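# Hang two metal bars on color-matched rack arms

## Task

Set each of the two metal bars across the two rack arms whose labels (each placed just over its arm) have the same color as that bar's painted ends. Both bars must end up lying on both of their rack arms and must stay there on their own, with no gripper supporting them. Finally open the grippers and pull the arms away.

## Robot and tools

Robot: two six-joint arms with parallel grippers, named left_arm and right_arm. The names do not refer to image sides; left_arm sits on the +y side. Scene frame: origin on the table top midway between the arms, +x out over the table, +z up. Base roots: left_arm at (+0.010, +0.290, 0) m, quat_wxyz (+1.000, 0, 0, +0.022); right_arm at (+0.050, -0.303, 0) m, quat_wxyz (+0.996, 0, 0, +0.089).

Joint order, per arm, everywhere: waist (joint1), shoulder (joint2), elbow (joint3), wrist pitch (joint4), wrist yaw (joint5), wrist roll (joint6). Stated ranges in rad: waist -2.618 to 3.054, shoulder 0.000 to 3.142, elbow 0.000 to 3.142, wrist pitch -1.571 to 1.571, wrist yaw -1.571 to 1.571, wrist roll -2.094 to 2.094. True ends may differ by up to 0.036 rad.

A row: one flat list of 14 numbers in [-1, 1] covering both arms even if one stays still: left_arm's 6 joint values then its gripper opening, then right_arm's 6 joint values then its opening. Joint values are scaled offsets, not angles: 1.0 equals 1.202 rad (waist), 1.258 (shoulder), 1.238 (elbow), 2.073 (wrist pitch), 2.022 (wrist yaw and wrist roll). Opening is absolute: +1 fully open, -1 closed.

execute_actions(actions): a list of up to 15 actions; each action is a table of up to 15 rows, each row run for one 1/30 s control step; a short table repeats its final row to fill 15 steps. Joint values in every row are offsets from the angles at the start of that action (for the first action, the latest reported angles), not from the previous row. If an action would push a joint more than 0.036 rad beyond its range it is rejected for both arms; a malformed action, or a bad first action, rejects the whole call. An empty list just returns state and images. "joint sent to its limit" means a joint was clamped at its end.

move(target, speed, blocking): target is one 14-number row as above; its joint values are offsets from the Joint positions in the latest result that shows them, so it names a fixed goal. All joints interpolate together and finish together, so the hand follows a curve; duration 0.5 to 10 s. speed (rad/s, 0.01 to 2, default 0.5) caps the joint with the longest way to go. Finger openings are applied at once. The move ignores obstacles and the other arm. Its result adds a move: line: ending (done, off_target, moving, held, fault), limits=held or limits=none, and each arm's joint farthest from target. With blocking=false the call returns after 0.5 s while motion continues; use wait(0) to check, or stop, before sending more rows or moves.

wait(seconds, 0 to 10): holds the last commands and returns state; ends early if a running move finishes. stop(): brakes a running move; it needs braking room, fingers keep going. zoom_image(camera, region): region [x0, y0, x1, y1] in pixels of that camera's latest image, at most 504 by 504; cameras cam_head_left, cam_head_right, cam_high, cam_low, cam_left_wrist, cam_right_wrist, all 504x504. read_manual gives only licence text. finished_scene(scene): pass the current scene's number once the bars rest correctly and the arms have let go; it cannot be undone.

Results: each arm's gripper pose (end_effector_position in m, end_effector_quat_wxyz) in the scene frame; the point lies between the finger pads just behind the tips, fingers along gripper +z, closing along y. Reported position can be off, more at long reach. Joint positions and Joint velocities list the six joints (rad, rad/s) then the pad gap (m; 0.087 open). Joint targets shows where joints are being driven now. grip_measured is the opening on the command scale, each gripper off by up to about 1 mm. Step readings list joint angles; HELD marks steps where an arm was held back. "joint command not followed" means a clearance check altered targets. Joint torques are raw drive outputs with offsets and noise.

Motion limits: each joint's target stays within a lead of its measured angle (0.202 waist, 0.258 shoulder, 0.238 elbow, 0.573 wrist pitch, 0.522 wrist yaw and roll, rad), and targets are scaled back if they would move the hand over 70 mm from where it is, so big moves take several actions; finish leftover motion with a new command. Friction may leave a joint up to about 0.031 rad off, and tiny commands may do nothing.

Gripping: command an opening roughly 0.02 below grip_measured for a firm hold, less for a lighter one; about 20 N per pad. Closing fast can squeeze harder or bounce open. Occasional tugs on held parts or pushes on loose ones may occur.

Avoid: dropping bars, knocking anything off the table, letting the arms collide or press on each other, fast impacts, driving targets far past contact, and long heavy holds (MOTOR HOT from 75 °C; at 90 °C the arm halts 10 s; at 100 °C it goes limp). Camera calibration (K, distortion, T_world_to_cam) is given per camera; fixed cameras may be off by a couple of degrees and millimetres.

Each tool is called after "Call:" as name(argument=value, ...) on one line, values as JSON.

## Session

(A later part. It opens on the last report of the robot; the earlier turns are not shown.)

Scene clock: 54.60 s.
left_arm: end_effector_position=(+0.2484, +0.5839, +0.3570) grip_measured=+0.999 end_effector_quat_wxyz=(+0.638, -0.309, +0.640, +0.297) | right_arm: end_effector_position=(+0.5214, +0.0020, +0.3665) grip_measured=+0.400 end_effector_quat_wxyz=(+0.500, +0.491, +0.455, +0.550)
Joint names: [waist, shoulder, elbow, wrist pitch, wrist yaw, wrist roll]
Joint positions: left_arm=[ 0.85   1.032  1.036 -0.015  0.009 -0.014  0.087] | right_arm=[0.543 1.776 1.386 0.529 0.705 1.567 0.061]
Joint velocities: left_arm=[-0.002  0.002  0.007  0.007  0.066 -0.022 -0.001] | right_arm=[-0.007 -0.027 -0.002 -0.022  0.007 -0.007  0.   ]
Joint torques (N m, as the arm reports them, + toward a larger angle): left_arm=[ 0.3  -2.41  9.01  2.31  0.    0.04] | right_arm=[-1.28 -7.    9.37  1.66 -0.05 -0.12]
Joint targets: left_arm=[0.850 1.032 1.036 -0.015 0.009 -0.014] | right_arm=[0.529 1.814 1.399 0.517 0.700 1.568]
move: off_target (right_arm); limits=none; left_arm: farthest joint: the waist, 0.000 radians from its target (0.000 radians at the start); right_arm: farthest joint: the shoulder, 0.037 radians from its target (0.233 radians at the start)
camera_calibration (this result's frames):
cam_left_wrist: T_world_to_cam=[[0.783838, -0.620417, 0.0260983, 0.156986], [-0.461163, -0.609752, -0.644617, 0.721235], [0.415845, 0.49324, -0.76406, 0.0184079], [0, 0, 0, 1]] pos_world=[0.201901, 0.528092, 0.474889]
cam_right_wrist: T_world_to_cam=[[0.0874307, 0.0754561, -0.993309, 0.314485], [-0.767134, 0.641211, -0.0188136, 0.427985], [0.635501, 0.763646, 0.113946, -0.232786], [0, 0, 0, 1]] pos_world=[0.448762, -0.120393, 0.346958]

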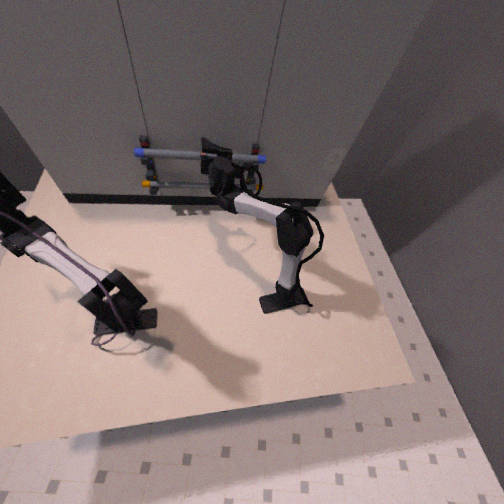

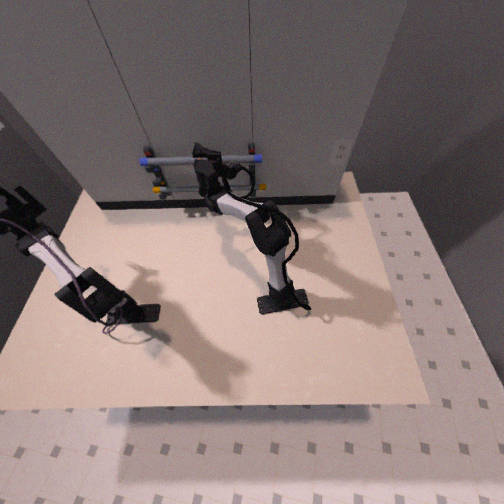

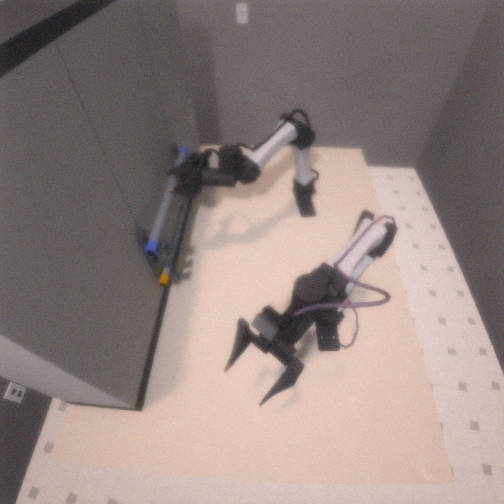

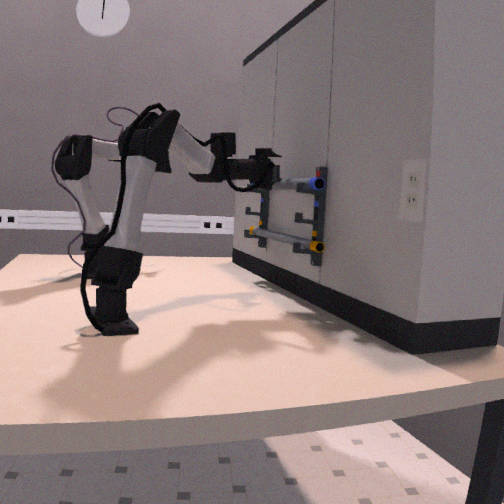

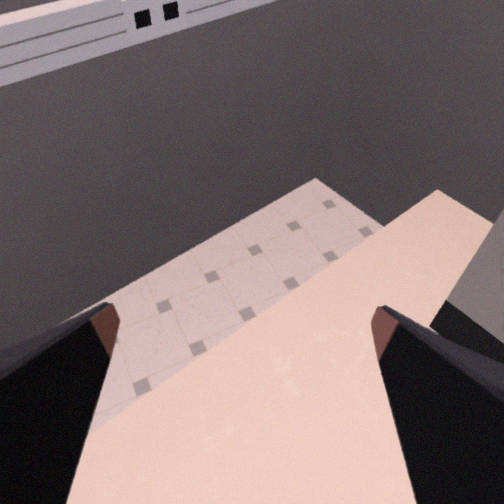

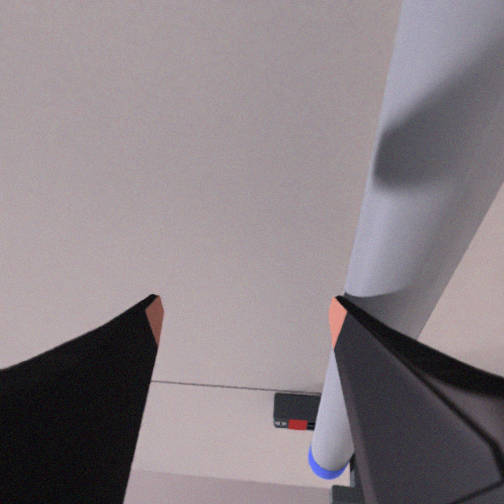

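Rode over the bar. Back off and lower.

Call:
move(target=[0,0,0,0,0,0,1,0.12,-0.16,-0.2,0,0.08,0,0.4], speed=0.3)

Call:
move(target=[0,0,0,0,0,0,1,0,0.01,-0.05,-0.03,0,0,0.4], speed=0.2)

Scene clock: 57.70 s.
left_arm: end_effector_position=(+0.2484, +0.5839, +0.3570) grip_measured=+0.999 end_effector_quat_wxyz=(+0.638, -0.309, +0.640, +0.297) | right_arm: end_effector_position=(+0.4520, +0.0009, +0.3526) grip_measured=+0.400 end_effector_quat_wxyz=(+0.497, +0.500, +0.465, +0.535)
Joint names: [waist, shoulder, elbow, wrist pitch, wrist yaw, wrist roll]
Joint positions: left_arm=[ 0.85   1.032  1.036 -0.015  0.009 -0.014  0.087] | right_arm=[0.679 1.593 1.164 0.531 0.855 1.567 0.061]
Joint velocities: left_arm=[-0.012  0.002  0.012 -0.037 -0.037 -0.051 -0.   ] | right_arm=[-0.007 -0.012 -0.002  0.022 -0.022 -0.022  0.001]
Joint torques (N m, as the arm reports them, + toward a larger angle): left_arm=[ 0.24 -2.34  8.93  2.31 -0.01  0.05] | right_arm=[ 0.3  -9.16  6.04  1.69  0.11 -0.16]
Joint targets: left_arm=[0.850 1.032 1.036 -0.015 0.009 -0.014] | right_arm=[0.687 1.575 1.138 0.529 0.867 1.567]
move: off_target (right_arm); limits=none; left_arm: farthest joint: the waist, 0.000 radians from its target (0.000 radians at the start); right_arm: farthest joint: the elbow, 0.026 radians from its target (0.248 radians at the start)
camera_calibration (this result's frames):
cam_left_wrist: T_world_to_cam=[[0.783838, -0.620417, 0.0260983, 0.156986], [-0.461163, -0.609752, -0.644617, 0.721235], [0.415845, 0.49324, -0.76406, 0.0184079], [0, 0, 0, 1]] pos_world=[0.201901, 0.528092, 0.474889]
cam_right_wrist: T_world_to_cam=[[0.0502341, 0.0617057, -0.996829, 0.324938], [-0.759763, 0.650198, 0.00196114, 0.364518], [0.648257, 0.757255, 0.0795438, -0.179898], [0, 0, 0, 1]] pos_world=[0.377244, -0.120831, 0.337503]

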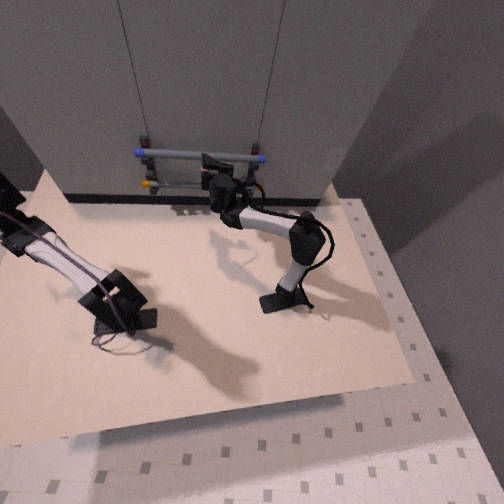

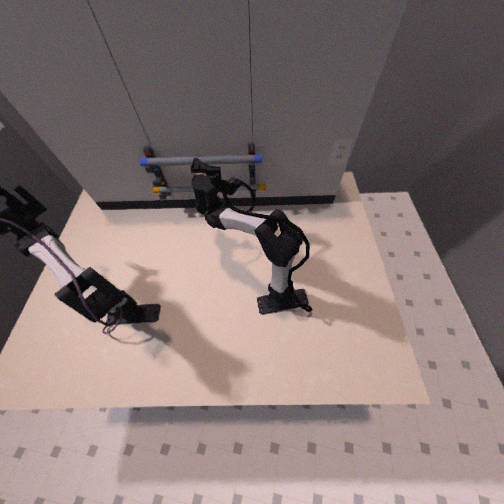

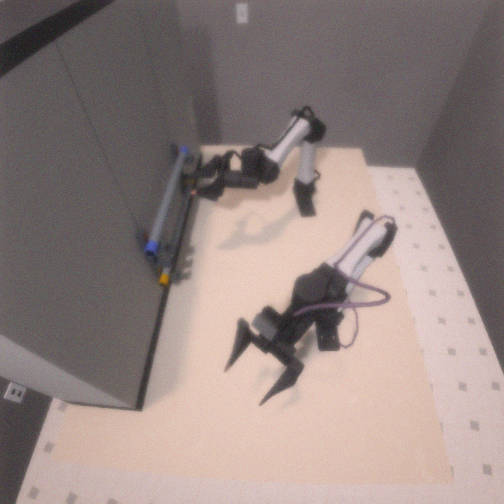

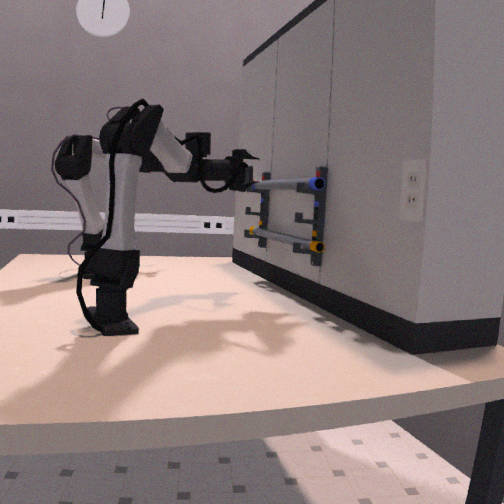

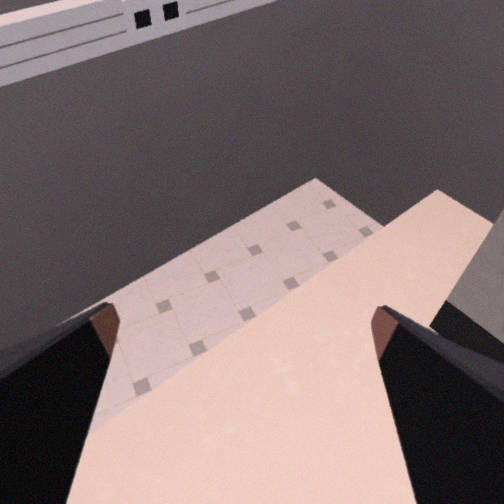

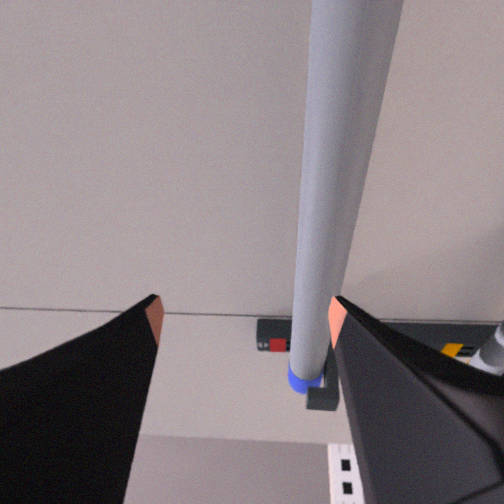

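Scene clock: 58.57 s.
left_arm: end_effector_position=(+0.2484, +0.5839, +0.3570) grip_measured=+0.999 end_effector_quat_wxyz=(+0.638, -0.309, +0.640, +0.297) | right_arm: end_effector_position=(+0.4514, +0.0002, +0.3249) grip_measured=+0.400 end_effector_quat_wxyz=(+0.500, +0.499, +0.494, +0.507)
Joint names: [waist, shoulder, elbow, wrist pitch, wrist yaw, wrist roll]
Joint positions: left_arm=[ 0.85   1.032  1.036 -0.015  0.009 -0.014  0.087] | right_arm=[0.679 1.593 1.125 0.488 0.855 1.567 0.061]
Joint velocities: left_arm=[-0.007 -0.002  0.002 -0.007  0.066  0.022 -0.001] | right_arm=[ 0.012 -0.022 -0.002 -0.007 -0.051  0.022  0.   ]
Joint torques (N m, as the arm reports them, + toward a larger angle): left_arm=[ 0.33 -2.42  8.96  2.32  0.02  0.04] | right_arm=[-0.36 -6.83  6.27  1.62  0.05 -0.16]
Joint targets: left_arm=[0.850 1.032 1.036 -0.015 0.009 -0.014] | right_arm=[0.679 1.606 1.102 0.469 0.855 1.567]
move: off_target (right_arm); limits=none; left_arm: farthest joint: the waist, 0.000 radians from its target (0.000 radians at the start); right_arm: farthest joint: the elbow, 0.023 radians from its target (0.062 radians at the start)
camera_calibration (this result's frames):
cam_left_wrist: T_world_to_cam=[[0.783838, -0.620417, 0.0260983, 0.156986], [-0.461163, -0.609752, -0.644617, 0.721235], [0.415845, 0.49324, -0.76406, 0.0184079], [0, 0, 0, 1]] pos_world=[0.201901, 0.528092, 0.474889]
cam_right_wrist: T_world_to_cam=[[-0.00343185, -0.000205206, -0.999994, 0.322705], [-0.759643, 0.650335, 0.00247355, 0.364346], [0.650331, 0.759647, -0.00238774, -0.151087], [0, 0, 0, 1]] pos_world=[0.376137, -0.122108, 0.321441]

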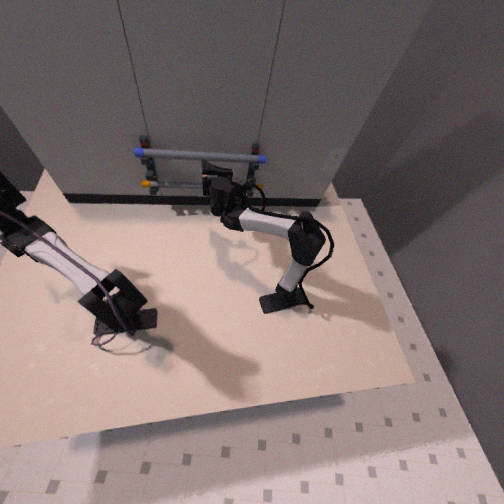

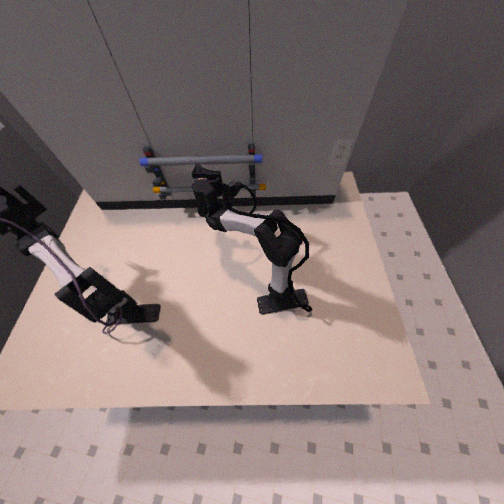

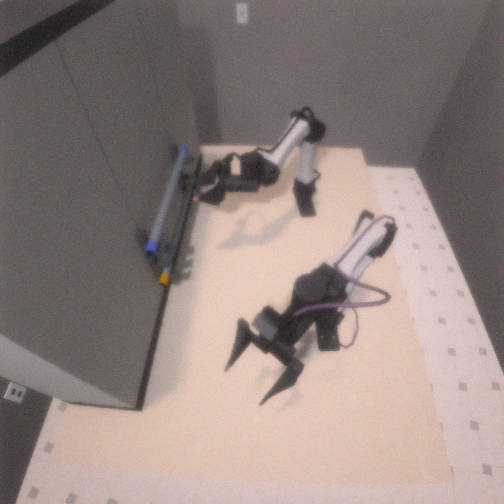

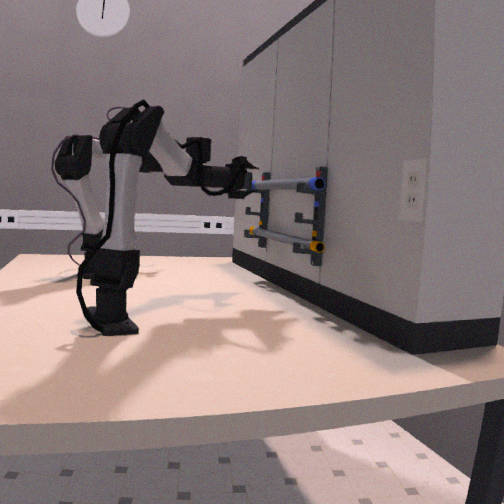

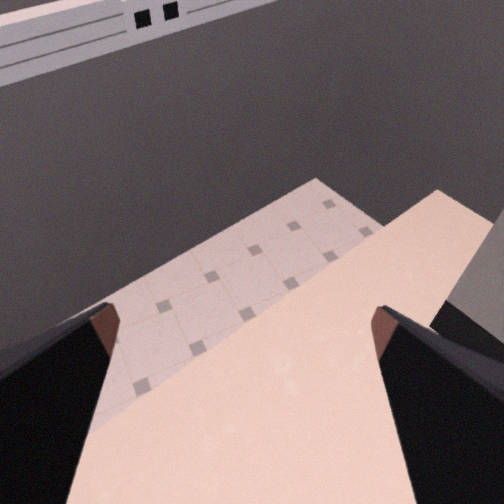

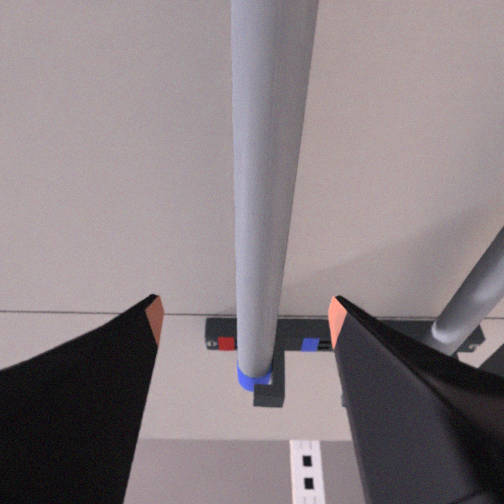

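Call:
move(target=[0,0,0,0,0,0,1,-0.128,0.205,0.19,-0.012,-0.078,0,0.4], speed=0.2)

Scene clock: 61.30 s.
left_arm: end_effector_position=(+0.2484, +0.5839, +0.3570) grip_measured=+0.999 end_effector_quat_wxyz=(+0.638, -0.309, +0.640, +0.297) | right_arm: end_effector_position=(+0.5324, +0.0034, +0.3054) grip_measured=+0.400 end_effector_quat_wxyz=(+0.500, +0.499, +0.504, +0.497)
Joint names: [waist, shoulder, elbow, wrist pitch, wrist yaw, wrist roll]
Joint positions: left_arm=[ 0.85   1.032  1.036 -0.015  0.009 -0.014  0.087] | right_arm=[0.533 1.827 1.339 0.48  0.709 1.567 0.061]
Joint velocities: left_arm=[-0.002  0.012 -0.007  0.051  0.051  0.022 -0.001] | right_arm=[-0.017  0.007 -0.002  0.022 -0.022  0.037 -0.   ]
Joint torques (N m, as the arm reports them, + toward a larger angle): left_arm=[ 0.35 -2.43  8.99  2.31 -0.01  0.03] | right_arm=[-0.88 -8.26  9.97  1.65 -0.02 -0.15]
Joint targets: left_arm=[0.850 1.032 1.036 -0.015 0.009 -0.014] | right_arm=[0.525 1.851 1.361 0.463 0.697 1.567]
move: off_target (right_arm); limits=none; left_arm: farthest joint: the waist, 0.000 radians from its target (0.000 radians at the start); right_arm: farthest joint: the shoulder, 0.024 radians from its target (0.258 radians at the start)
camera_calibration (this result's frames):
cam_left_wrist: T_world_to_cam=[[0.783838, -0.620417, 0.0260983, 0.156986], [-0.461163, -0.609752, -0.644617, 0.721235], [0.415845, 0.49324, -0.76406, 0.0184079], [0, 0, 0, 1]] pos_world=[0.201901, 0.528092, 0.474889]
cam_right_wrist: T_world_to_cam=[[-0.0221488, -0.020223, -0.99955, 0.313322], [-0.759097, 0.650968, 0.00365014, 0.423217], [0.650601, 0.758836, -0.0297694, -0.198008], [0, 0, 0, 1]] pos_world=[0.457026, -0.118909, 0.305742]

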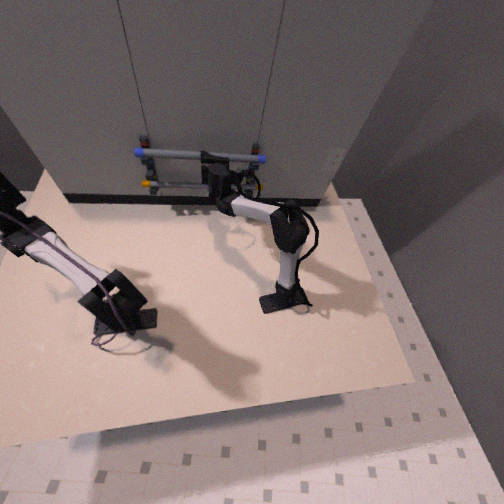

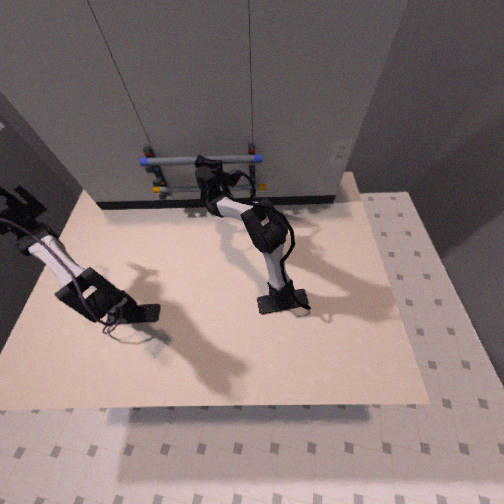

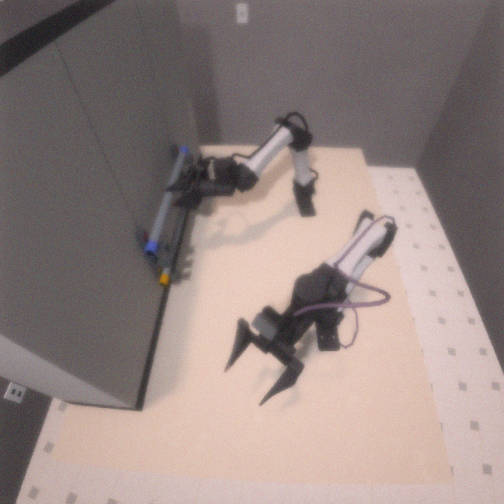

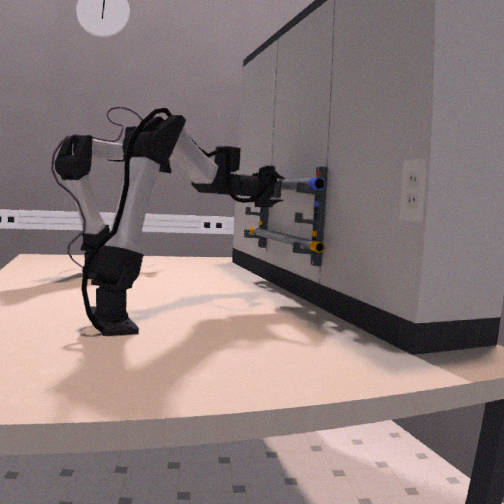

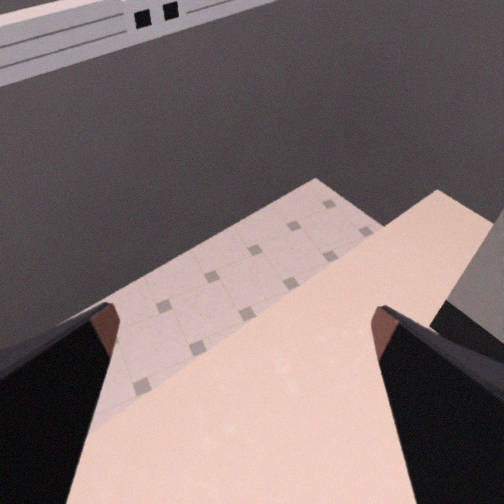

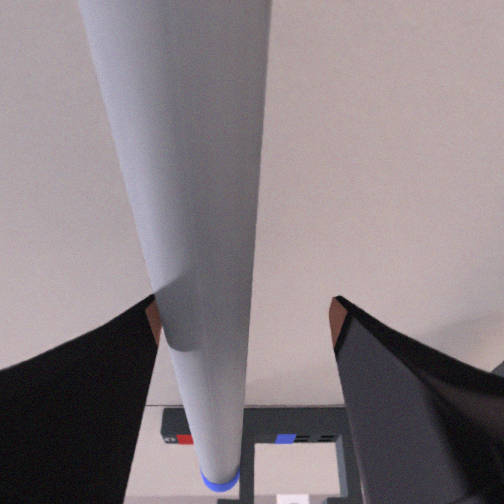

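Call:
execute_actions(actions=[[[0,0,0,0,0,0,1,0,-0.034,0.045,-0.012,0,0,0.3]],[[0,0,0,0,0,0,1,0,0,0.01,0,0,0,-0.2]],[[0,0,0,0,0,0,1,0,0,0.01,0,0,0,-0.4]],[[0,0,0,0,0,0,1,0,-0.04,0.07,-0.02,0,0,-0.4]],[[0,0,0,0,0,0,1,0,-0.04,0.07,-0.02,0,0,-0.4]],[[0,0,0,0,0,0,1,0,-0.04,0.06,-0.01,0,0,-0.4]]])

Call:
move(target=[0,0,0,0,0,0,1,0.16,-0.26,-0.25,0.02,0.095,0,-0.4], speed=0.2)

Scene clock: 72.30 s.
left_arm: end_effector_position=(+0.2484, +0.5839, +0.3570) grip_measured=+0.999 end_effector_quat_wxyz=(+0.638, -0.309, +0.640, +0.297) | right_arm: end_effector_position=(+0.5303, +0.0026, +0.3249) grip_measured=-0.326 end_effector_quat_wxyz=(+0.484, +0.513, +0.538, +0.461)
Joint names: [waist, shoulder, elbow, wrist pitch, wrist yaw, wrist roll]
Joint positions: left_arm=[ 0.85   1.032  1.036 -0.015  0.009 -0.014  0.087] | right_arm=[0.534 1.797 1.497 0.161 0.707 1.614 0.029]
Joint velocities: left_arm=[-0.012  0.007  0.022  0.022 -0.095 -0.022 -0.   ] | right_arm=[ 0.007  0.007 -0.007 -0.007 -0.051  0.051 -0.   ]
Joint torques (N m, as the arm reports them, + toward a larger angle): left_arm=[ 0.29 -2.4   8.96  2.32  0.02  0.04] | right_arm=[ -0.27 -13.72  11.89   2.36   0.12  -0.45]
Joint targets: left_arm=[0.850 1.032 1.036 -0.015 0.009 -0.014] | right_arm=[0.534 1.747 1.540 0.209 0.707 1.593]
Step readings (joint positions; steps 1 to 15: 1st action; 16 to 30: 2nd action; 31 to 45: 3rd action; 46 to 60: 4th action; 61 to 75: 5th action; 76 to 90: 6th action):
0: left_arm=[0.850 1.032 1.036 -0.015 0.009 -0.014] | right_arm=[0.533 1.827 1.339 0.480 0.708 1.567]
1: left_arm=[0.850 1.032 1.036 -0.015 0.009 -0.014] | right_arm=[0.533 1.826 1.344 0.475 0.708 1.567]
2: left_arm=[0.850 1.032 1.036 -0.015 0.009 -0.014] | right_arm=[0.533 1.826 1.352 0.469 0.708 1.567]
4: left_arm=[0.850 1.032 1.036 -0.015 0.009 -0.014] | right_arm=[0.533 1.817 1.367 0.468 0.708 1.567]
8: left_arm=[0.850 1.032 1.036 -0.015 0.009 -0.014] | right_arm=[0.533 1.800 1.376 0.458 0.708 1.564]
15: left_arm=[0.850 1.032 1.036 -0.015 0.009 -0.014] | right_arm=[0.533 1.800 1.376 0.458 0.708 1.564]
16: left_arm=[0.850 1.032 1.036 -0.015 0.009 -0.014] | right_arm=[0.533 1.800 1.376 0.449 0.708 1.560]
17: left_arm=[0.850 1.032 1.036 -0.015 0.009 -0.014] | right_arm=[0.533 1.802 1.376 0.433 0.709 1.559]
19: left_arm=[0.850 1.032 1.036 -0.015 0.009 -0.014] | right_arm=[0.533 1.805 1.376 0.429 0.709 1.558]
23: left_arm=[0.850 1.032 1.036 -0.015 0.009 -0.014] | right_arm=[0.533 1.805 1.376 0.428 0.709 1.558]
30: left_arm=[0.850 1.032 1.036 -0.015 0.009 -0.014] | right_arm=[0.533 1.805 1.376 0.428 0.709 1.558]
31: left_arm=[0.850 1.032 1.036 -0.015 0.009 -0.014] | right_arm=[0.533 1.805 1.376 0.420 0.709 1.556]
32: left_arm=[0.850 1.032 1.036 -0.015 0.009 -0.014] | right_arm=[0.533 1.805 1.376 0.417 0.709 1.558]
34: left_arm=[0.850 1.032 1.036 -0.015 0.009 -0.014] | right_arm=[0.533 1.805 1.376 0.416 0.709 1.559]
38: left_arm=[0.850 1.032 1.036 -0.015 0.009 -0.014] | right_arm=[0.533 1.805 1.376 0.416 0.709 1.559]
45: left_arm=[0.850 1.032 1.036 -0.015 0.009 -0.014] | right_arm=[0.533 1.805 1.376 0.416 0.709 1.559]
46: left_arm=[0.850 1.032 1.036 -0.015 0.009 -0.014] | right_arm=[0.533 1.804 1.384 0.405 0.710 1.560]
47: left_arm=[0.850 1.032 1.036 -0.015 0.009 -0.014] | right_arm=[0.533 1.803 1.396 0.379 0.710 1.561]
49: left_arm=[0.850 1.032 1.036 -0.015 0.009 -0.014] | right_arm=[0.533 1.801 1.410 0.349 0.710 1.565]
53: left_arm=[0.850 1.032 1.036 -0.015 0.009 -0.014] | right_arm=[0.533 1.800 1.418 0.327 0.709 1.571]
60: left_arm=[0.850 1.032 1.036 -0.015 0.009 -0.014] | right_arm=[0.533 1.799 1.421 0.322 0.709 1.574]
61: left_arm=[0.850 1.032 1.036 -0.015 0.009 -0.014] | right_arm=[0.533 1.799 1.428 0.308 0.709 1.577]
62: left_arm=[0.850 1.032 1.036 -0.015 0.009 -0.014] | right_arm=[0.533 1.799 1.440 0.284 0.709 1.580]
64: left_arm=[0.850 1.032 1.036 -0.015 0.009 -0.014] | right_arm=[0.534 1.798 1.454 0.255 0.708 1.585]
68: left_arm=[0.850 1.032 1.036 -0.015 0.009 -0.014] | right_arm=[0.534 1.797 1.465 0.236 0.707 1.587]
75: left_arm=[0.850 1.032 1.036 -0.015 0.009 -0.014] | right_arm=[0.534 1.797 1.465 0.229 0.707 1.593]
76: left_arm=[0.850 1.032 1.036 -0.015 0.009 -0.014] | right_arm=[0.534 1.797 1.471 0.219 0.707 1.597]
77: left_arm=[0.850 1.032 1.036 -0.015 0.009 -0.014] | right_arm=[0.534 1.797 1.479 0.202 0.707 1.601]
79: left_arm=[0.850 1.032 1.036 -0.015 0.009 -0.014] | right_arm=[0.534 1.797 1.492 0.182 0.707 1.602]
83: left_arm=[0.850 1.032 1.036 -0.015 0.009 -0.014] | right_arm=[0.534 1.797 1.497 0.166 0.707 1.607]
90: Joint positions above
camera_calibration (this result's frames):
cam_left_wrist: T_world_to_cam=[[0.783838, -0.620417, 0.0260983, 0.156986], [-0.461163, -0.609752, -0.644617, 0.721235], [0.415845, 0.49324, -0.76406, 0.0184079], [0, 0, 0, 1]] pos_world=[0.201901, 0.528092, 0.474889]
cam_right_wrist: T_world_to_cam=[[-0.122229, -0.0590989, -0.990741, 0.383057], [-0.756447, 0.651785, 0.0544442, 0.404161], [0.642532, 0.756098, -0.124372, -0.160445], [0, 0, 0, 1]] pos_world=[0.455639, -0.119475, 0.337551]

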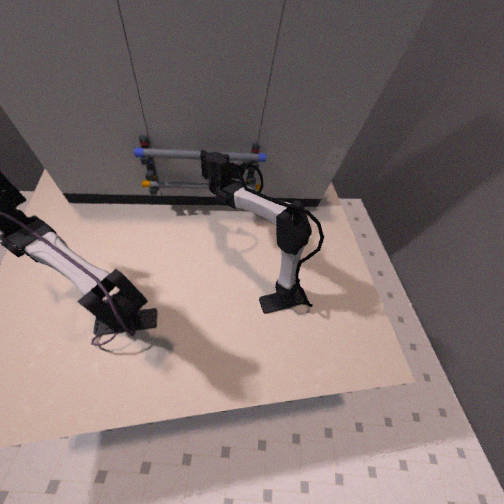

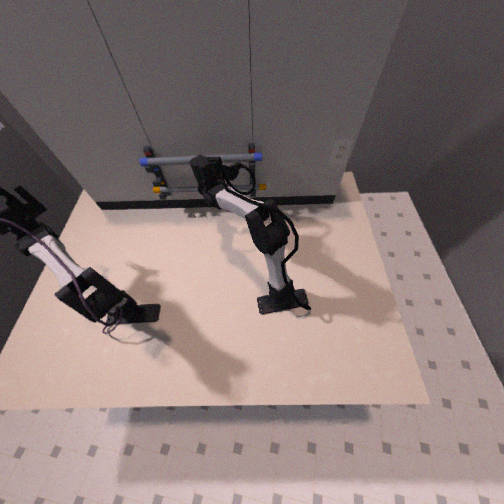

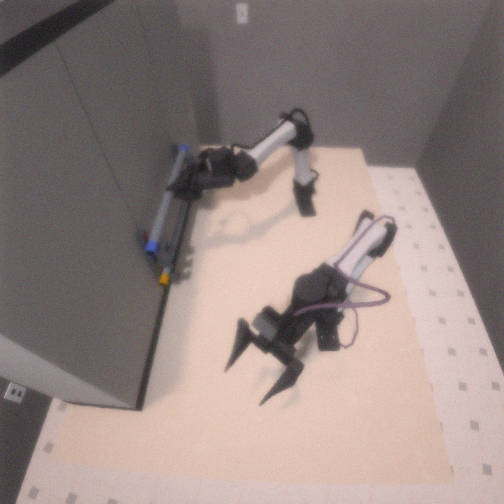

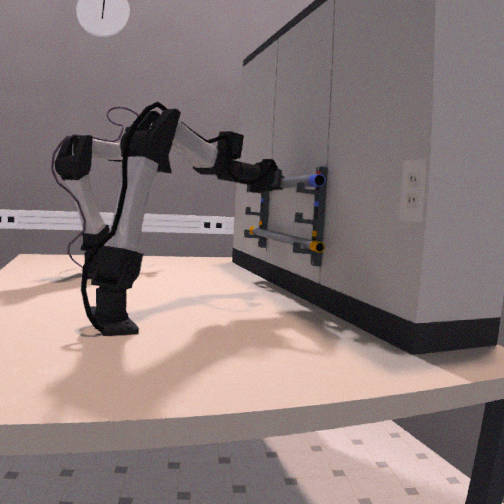

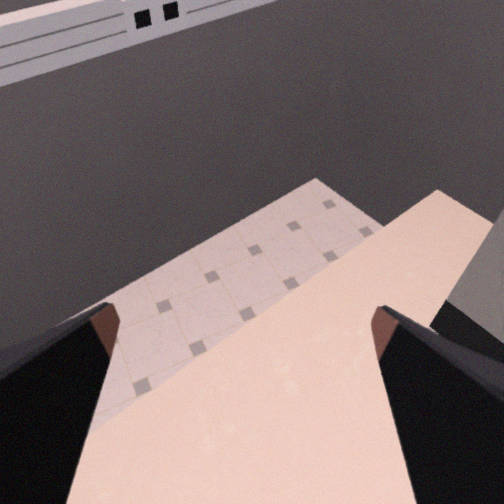

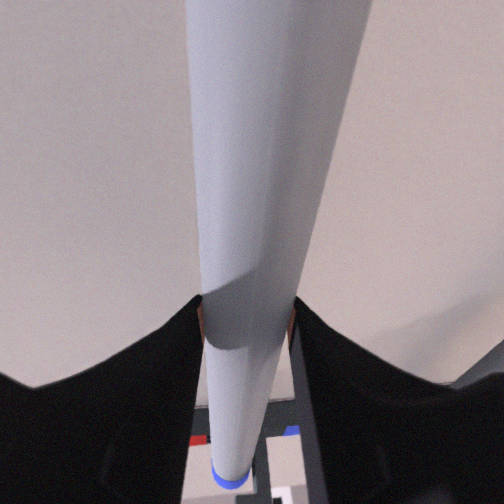

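Scene clock: 74.47 s.
left_arm: end_effector_position=(+0.2484, +0.5839, +0.3570) grip_measured=+0.999 end_effector_quat_wxyz=(+0.638, -0.309, +0.640, +0.297) | right_arm: end_effector_position=(+0.4275, -0.0075, +0.3523) grip_measured=-0.400 end_effector_quat_wxyz=(+0.489, +0.507, +0.518, +0.485)
Joint names: [waist, shoulder, elbow, wrist pitch, wrist yaw, wrist roll]
Joint positions: left_arm=[ 0.85   1.032  1.036 -0.015  0.009 -0.014  0.087] | right_arm=[0.717 1.488 1.213 0.194 0.887 1.618 0.026]
Joint velocities: left_arm=[-0.007 -0.012  0.007 -0.037  0.007 -0.022  0.001] | right_arm=[-0.002 -0.007  0.002  0.081 -0.037 -0.007  0.   ]
Joint torques (N m, as the arm reports them, + toward a larger angle): left_arm=[ 0.31 -2.42  8.96  2.32  0.    0.05] | right_arm=[ 0.35 -8.16  6.22  1.82  0.17 -0.2 ]
Joint targets: left_arm=[0.850 1.032 1.036 -0.015 0.009 -0.014] | right_arm=[0.726 1.470 1.188 0.203 0.899 1.614]
move: off_target (right_arm); limits=none; left_arm: farthest joint: the waist, 0.000 radians from its target (0.000 radians at the start); right_arm: farthest joint: the elbow, 0.026 radians from its target (0.310 radians at the start)
camera_calibration (this result's frames):
cam_left_wrist: T_world_to_cam=[[0.783838, -0.620417, 0.0260983, 0.156986], [-0.461163, -0.609752, -0.644617, 0.721235], [0.415845, 0.49324, -0.76406, 0.0184079], [0, 0, 0, 1]] pos_world=[0.201901, 0.528092, 0.474889]
cam_right_wrist: T_world_to_cam=[[-0.0677844, -0.0273711, -0.997324, 0.376301], [-0.761286, 0.647525, 0.0339707, 0.340756], [0.644863, 0.761552, -0.0647294, -0.105245], [0, 0, 0, 1]] pos_world=[0.352789, -0.130198, 0.356906]

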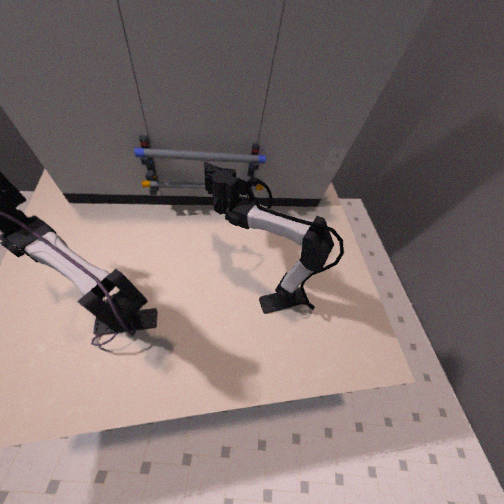

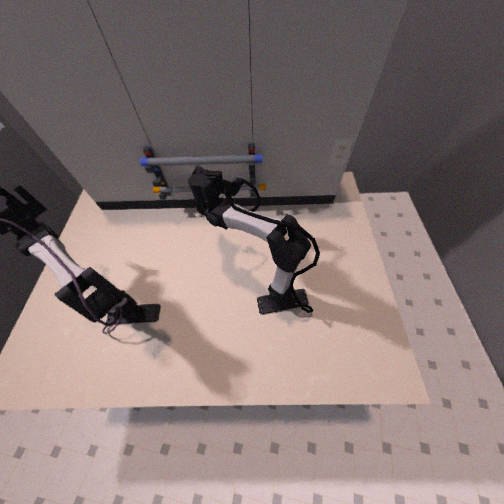

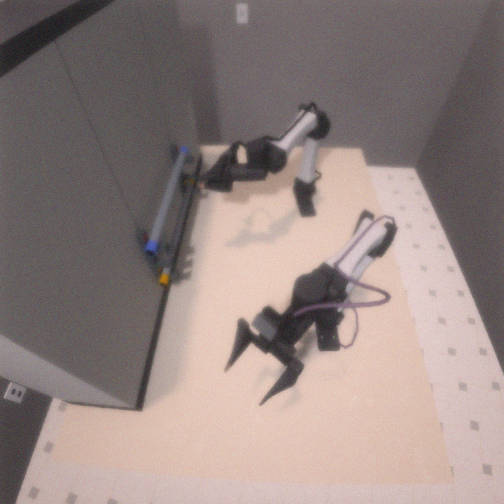

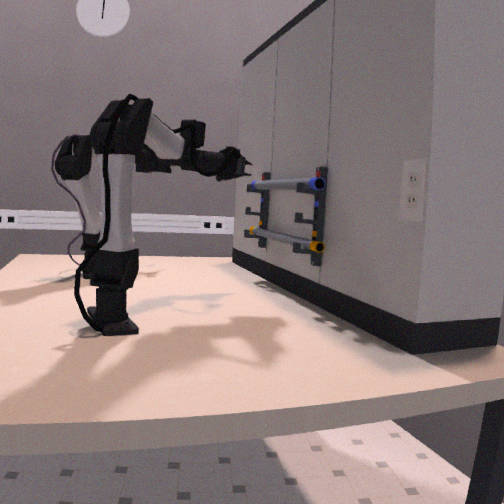

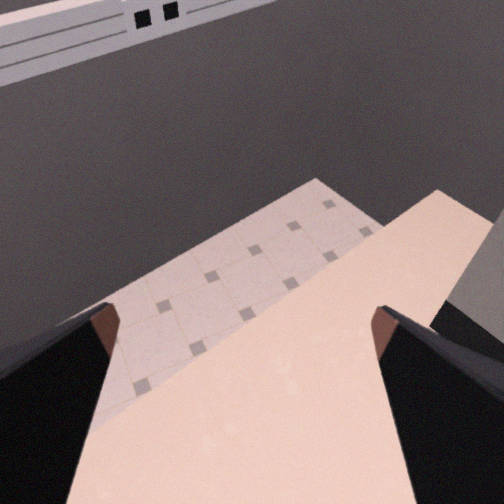

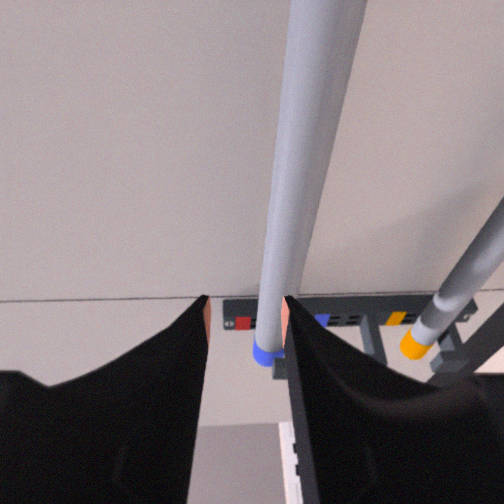

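Call:
move(target=[0,0,0,0,0,0,1,-0.04,0.105,-0.095,0.15,-0.022,-0.034,0.5])

Call:
move(target=[0,0,0,0,0,0,1,-0.11,0.165,0.18,-0.012,-0.068,0,0.5], speed=0.2)

Scene clock: 77.53 s.
left_arm: end_effector_position=(+0.2484, +0.5839, +0.3570) grip_measured=+0.999 end_effector_quat_wxyz=(+0.638, -0.309, +0.640, +0.297) | right_arm: end_effector_position=(+0.4523, +0.0008, +0.3184) grip_measured=+0.500 end_effector_quat_wxyz=(+0.504, +0.496, +0.501, +0.500)
Joint names: [waist, shoulder, elbow, wrist pitch, wrist yaw, wrist roll]
Joint positions: left_arm=[ 0.85   1.032  1.036 -0.015  0.009 -0.014  0.087] | right_arm=[0.678 1.601 1.117 0.495 0.854 1.554 0.066]
Joint velocities: left_arm=[-0.017  0.002 -0.007 -0.037 -0.022 -0.037 -0.001] | right_arm=[ 0.012  0.032 -0.017 -0.022 -0.051 -0.022  0.001]
Joint torques (N m, as the arm reports them, + toward a larger angle): left_arm=[ 0.36 -2.39  8.89  2.32  0.    0.04] | right_arm=[-1.   -6.39  6.46  1.81 -0.03 -0.18]
Joint targets: left_arm=[0.850 1.032 1.036 -0.015 0.009 -0.014] | right_arm=[0.669 1.620 1.095 0.505 0.843 1.550]
move: off_target (right_arm); limits=none; left_arm: farthest joint: the waist, 0.000 radians from its target (0.000 radians at the start); right_arm: farthest joint: the elbow, 0.022 radians from its target (0.118 radians at the start)
camera_calibration (this result's frames):
cam_left_wrist: T_world_to_cam=[[0.783838, -0.620417, 0.0260983, 0.156986], [-0.461163, -0.609752, -0.644617, 0.721235], [0.415845, 0.49324, -0.76406, 0.0184079], [0, 0, 0, 1]] pos_world=[0.201901, 0.528092, 0.474889]
cam_right_wrist: T_world_to_cam=[[-0.00940771, -0.0200893, -0.999754, 0.31881], [-0.759317, 0.650693, -0.00593003, 0.367221], [0.650652, 0.759075, -0.0213757, -0.146264], [0, 0, 0, 1]] pos_world=[0.377003, -0.121518, 0.317782]

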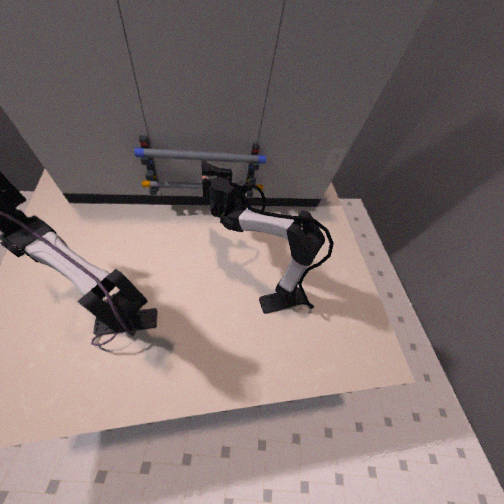

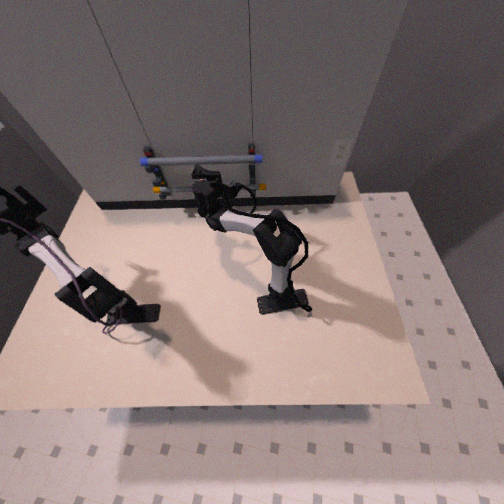

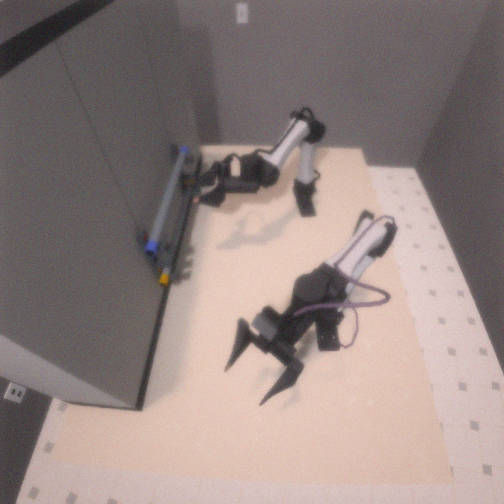

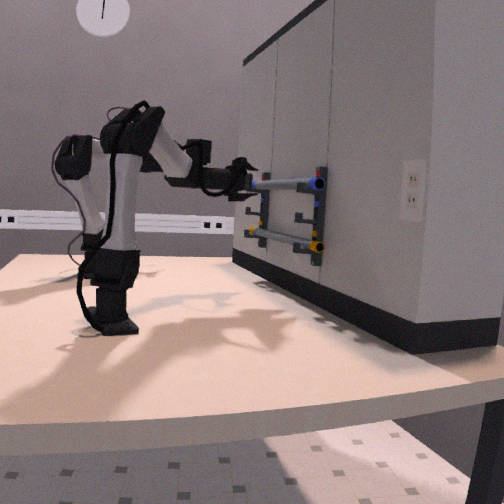

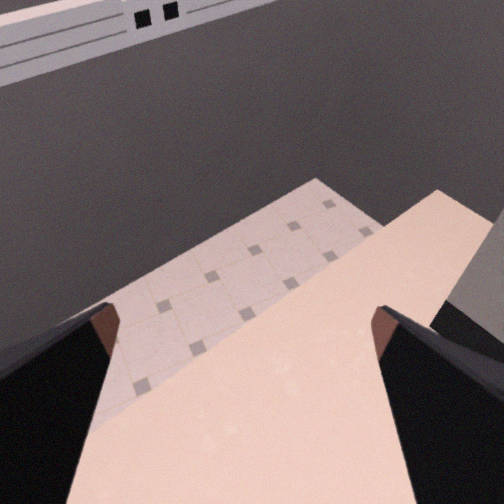

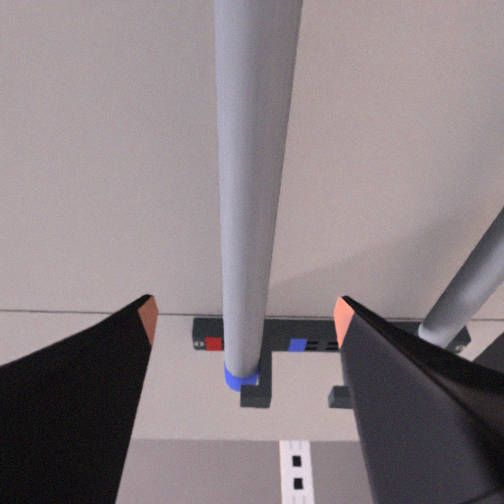

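Scene clock: 79.20 s.
left_arm: end_effector_position=(+0.2484, +0.5839, +0.3570) grip_measured=+0.999 end_effector_quat_wxyz=(+0.638, -0.309, +0.640, +0.297) | right_arm: end_effector_position=(+0.5193, +0.0037, +0.3202) grip_measured=+0.500 end_effector_quat_wxyz=(+0.504, +0.495, +0.497, +0.505)
Joint names: [waist, shoulder, elbow, wrist pitch, wrist yaw, wrist roll]
Joint positions: left_arm=[ 0.85   1.032  1.036 -0.015  0.009 -0.014  0.087] | right_arm=[0.554 1.783 1.319 0.488 0.729 1.554 0.066]
Joint velocities: left_arm=[-0.007 -0.002  0.002 -0.022  0.022 -0.022 -0.   ] | right_arm=[-0.017 -0.017 -0.012 -0.022 -0.007  0.007  0.   ]
Joint torques (N m, as the arm reports them, + toward a larger angle): left_arm=[ 0.27 -2.41  8.88  2.32  0.01  0.04] | right_arm=[-0.89 -7.98  9.99  1.63 -0.05 -0.16]
Joint targets: left_arm=[0.850 1.032 1.036 -0.015 0.009 -0.014] | right_arm=[0.546 1.808 1.340 0.470 0.717 1.554]
move: off_target (right_arm); limits=none; left_arm: farthest joint: the waist, 0.000 radians from its target (0.000 radians at the start); right_arm: farthest joint: the shoulder, 0.025 radians from its target (0.208 radians at the start)
camera_calibration (this result's frames):
cam_left_wrist: T_world_to_cam=[[0.783838, -0.620417, 0.0260983, 0.156986], [-0.461163, -0.609752, -0.644617, 0.721235], [0.415845, 0.49324, -0.76406, 0.0184079], [0, 0, 0, 1]] pos_world=[0.201901, 0.528092, 0.474889]
cam_right_wrist: T_world_to_cam=[[0.000717628, -0.0129437, -0.999916, 0.316097], [-0.760223, 0.6496, -0.00895455, 0.417661], [0.649661, 0.760166, -0.00937395, -0.195255], [0, 0, 0, 1]] pos_world=[0.444138, -0.118794, 0.31798]

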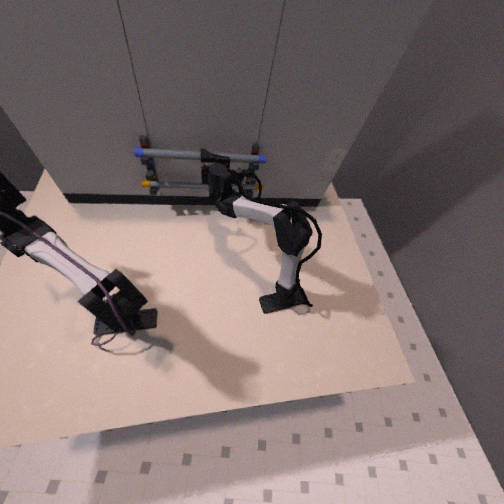

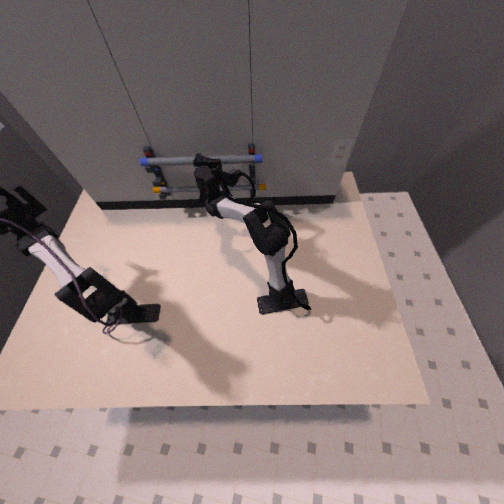

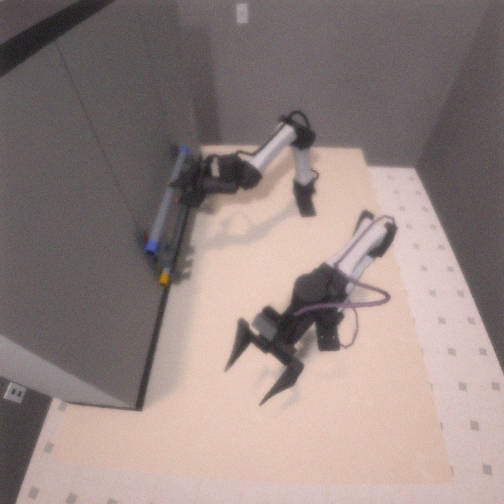

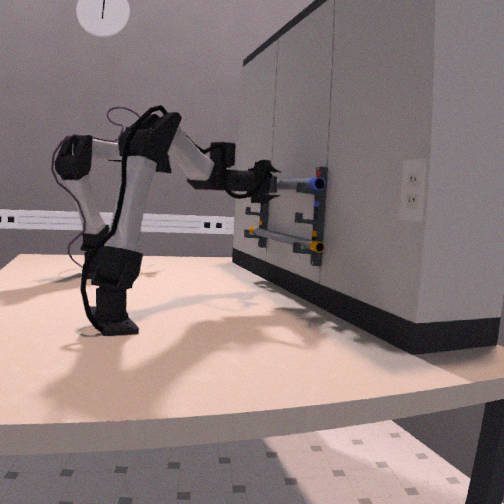

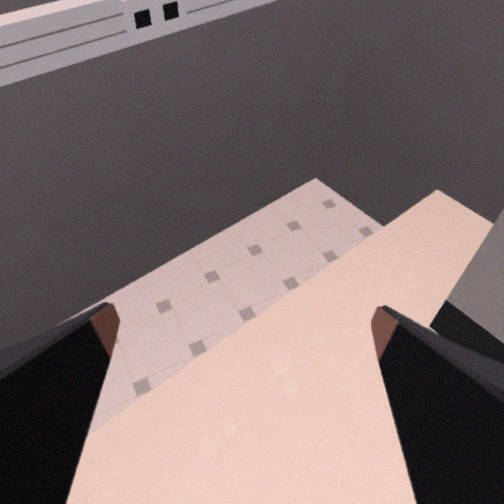

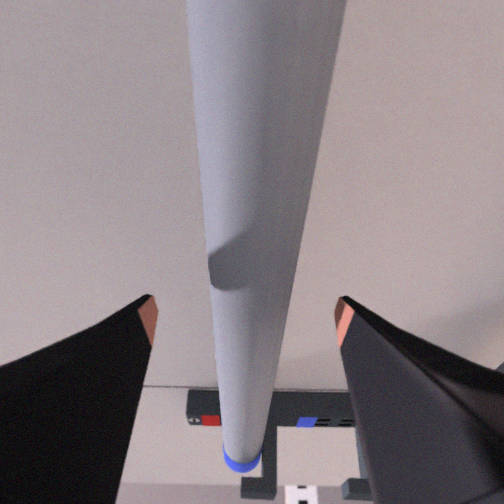

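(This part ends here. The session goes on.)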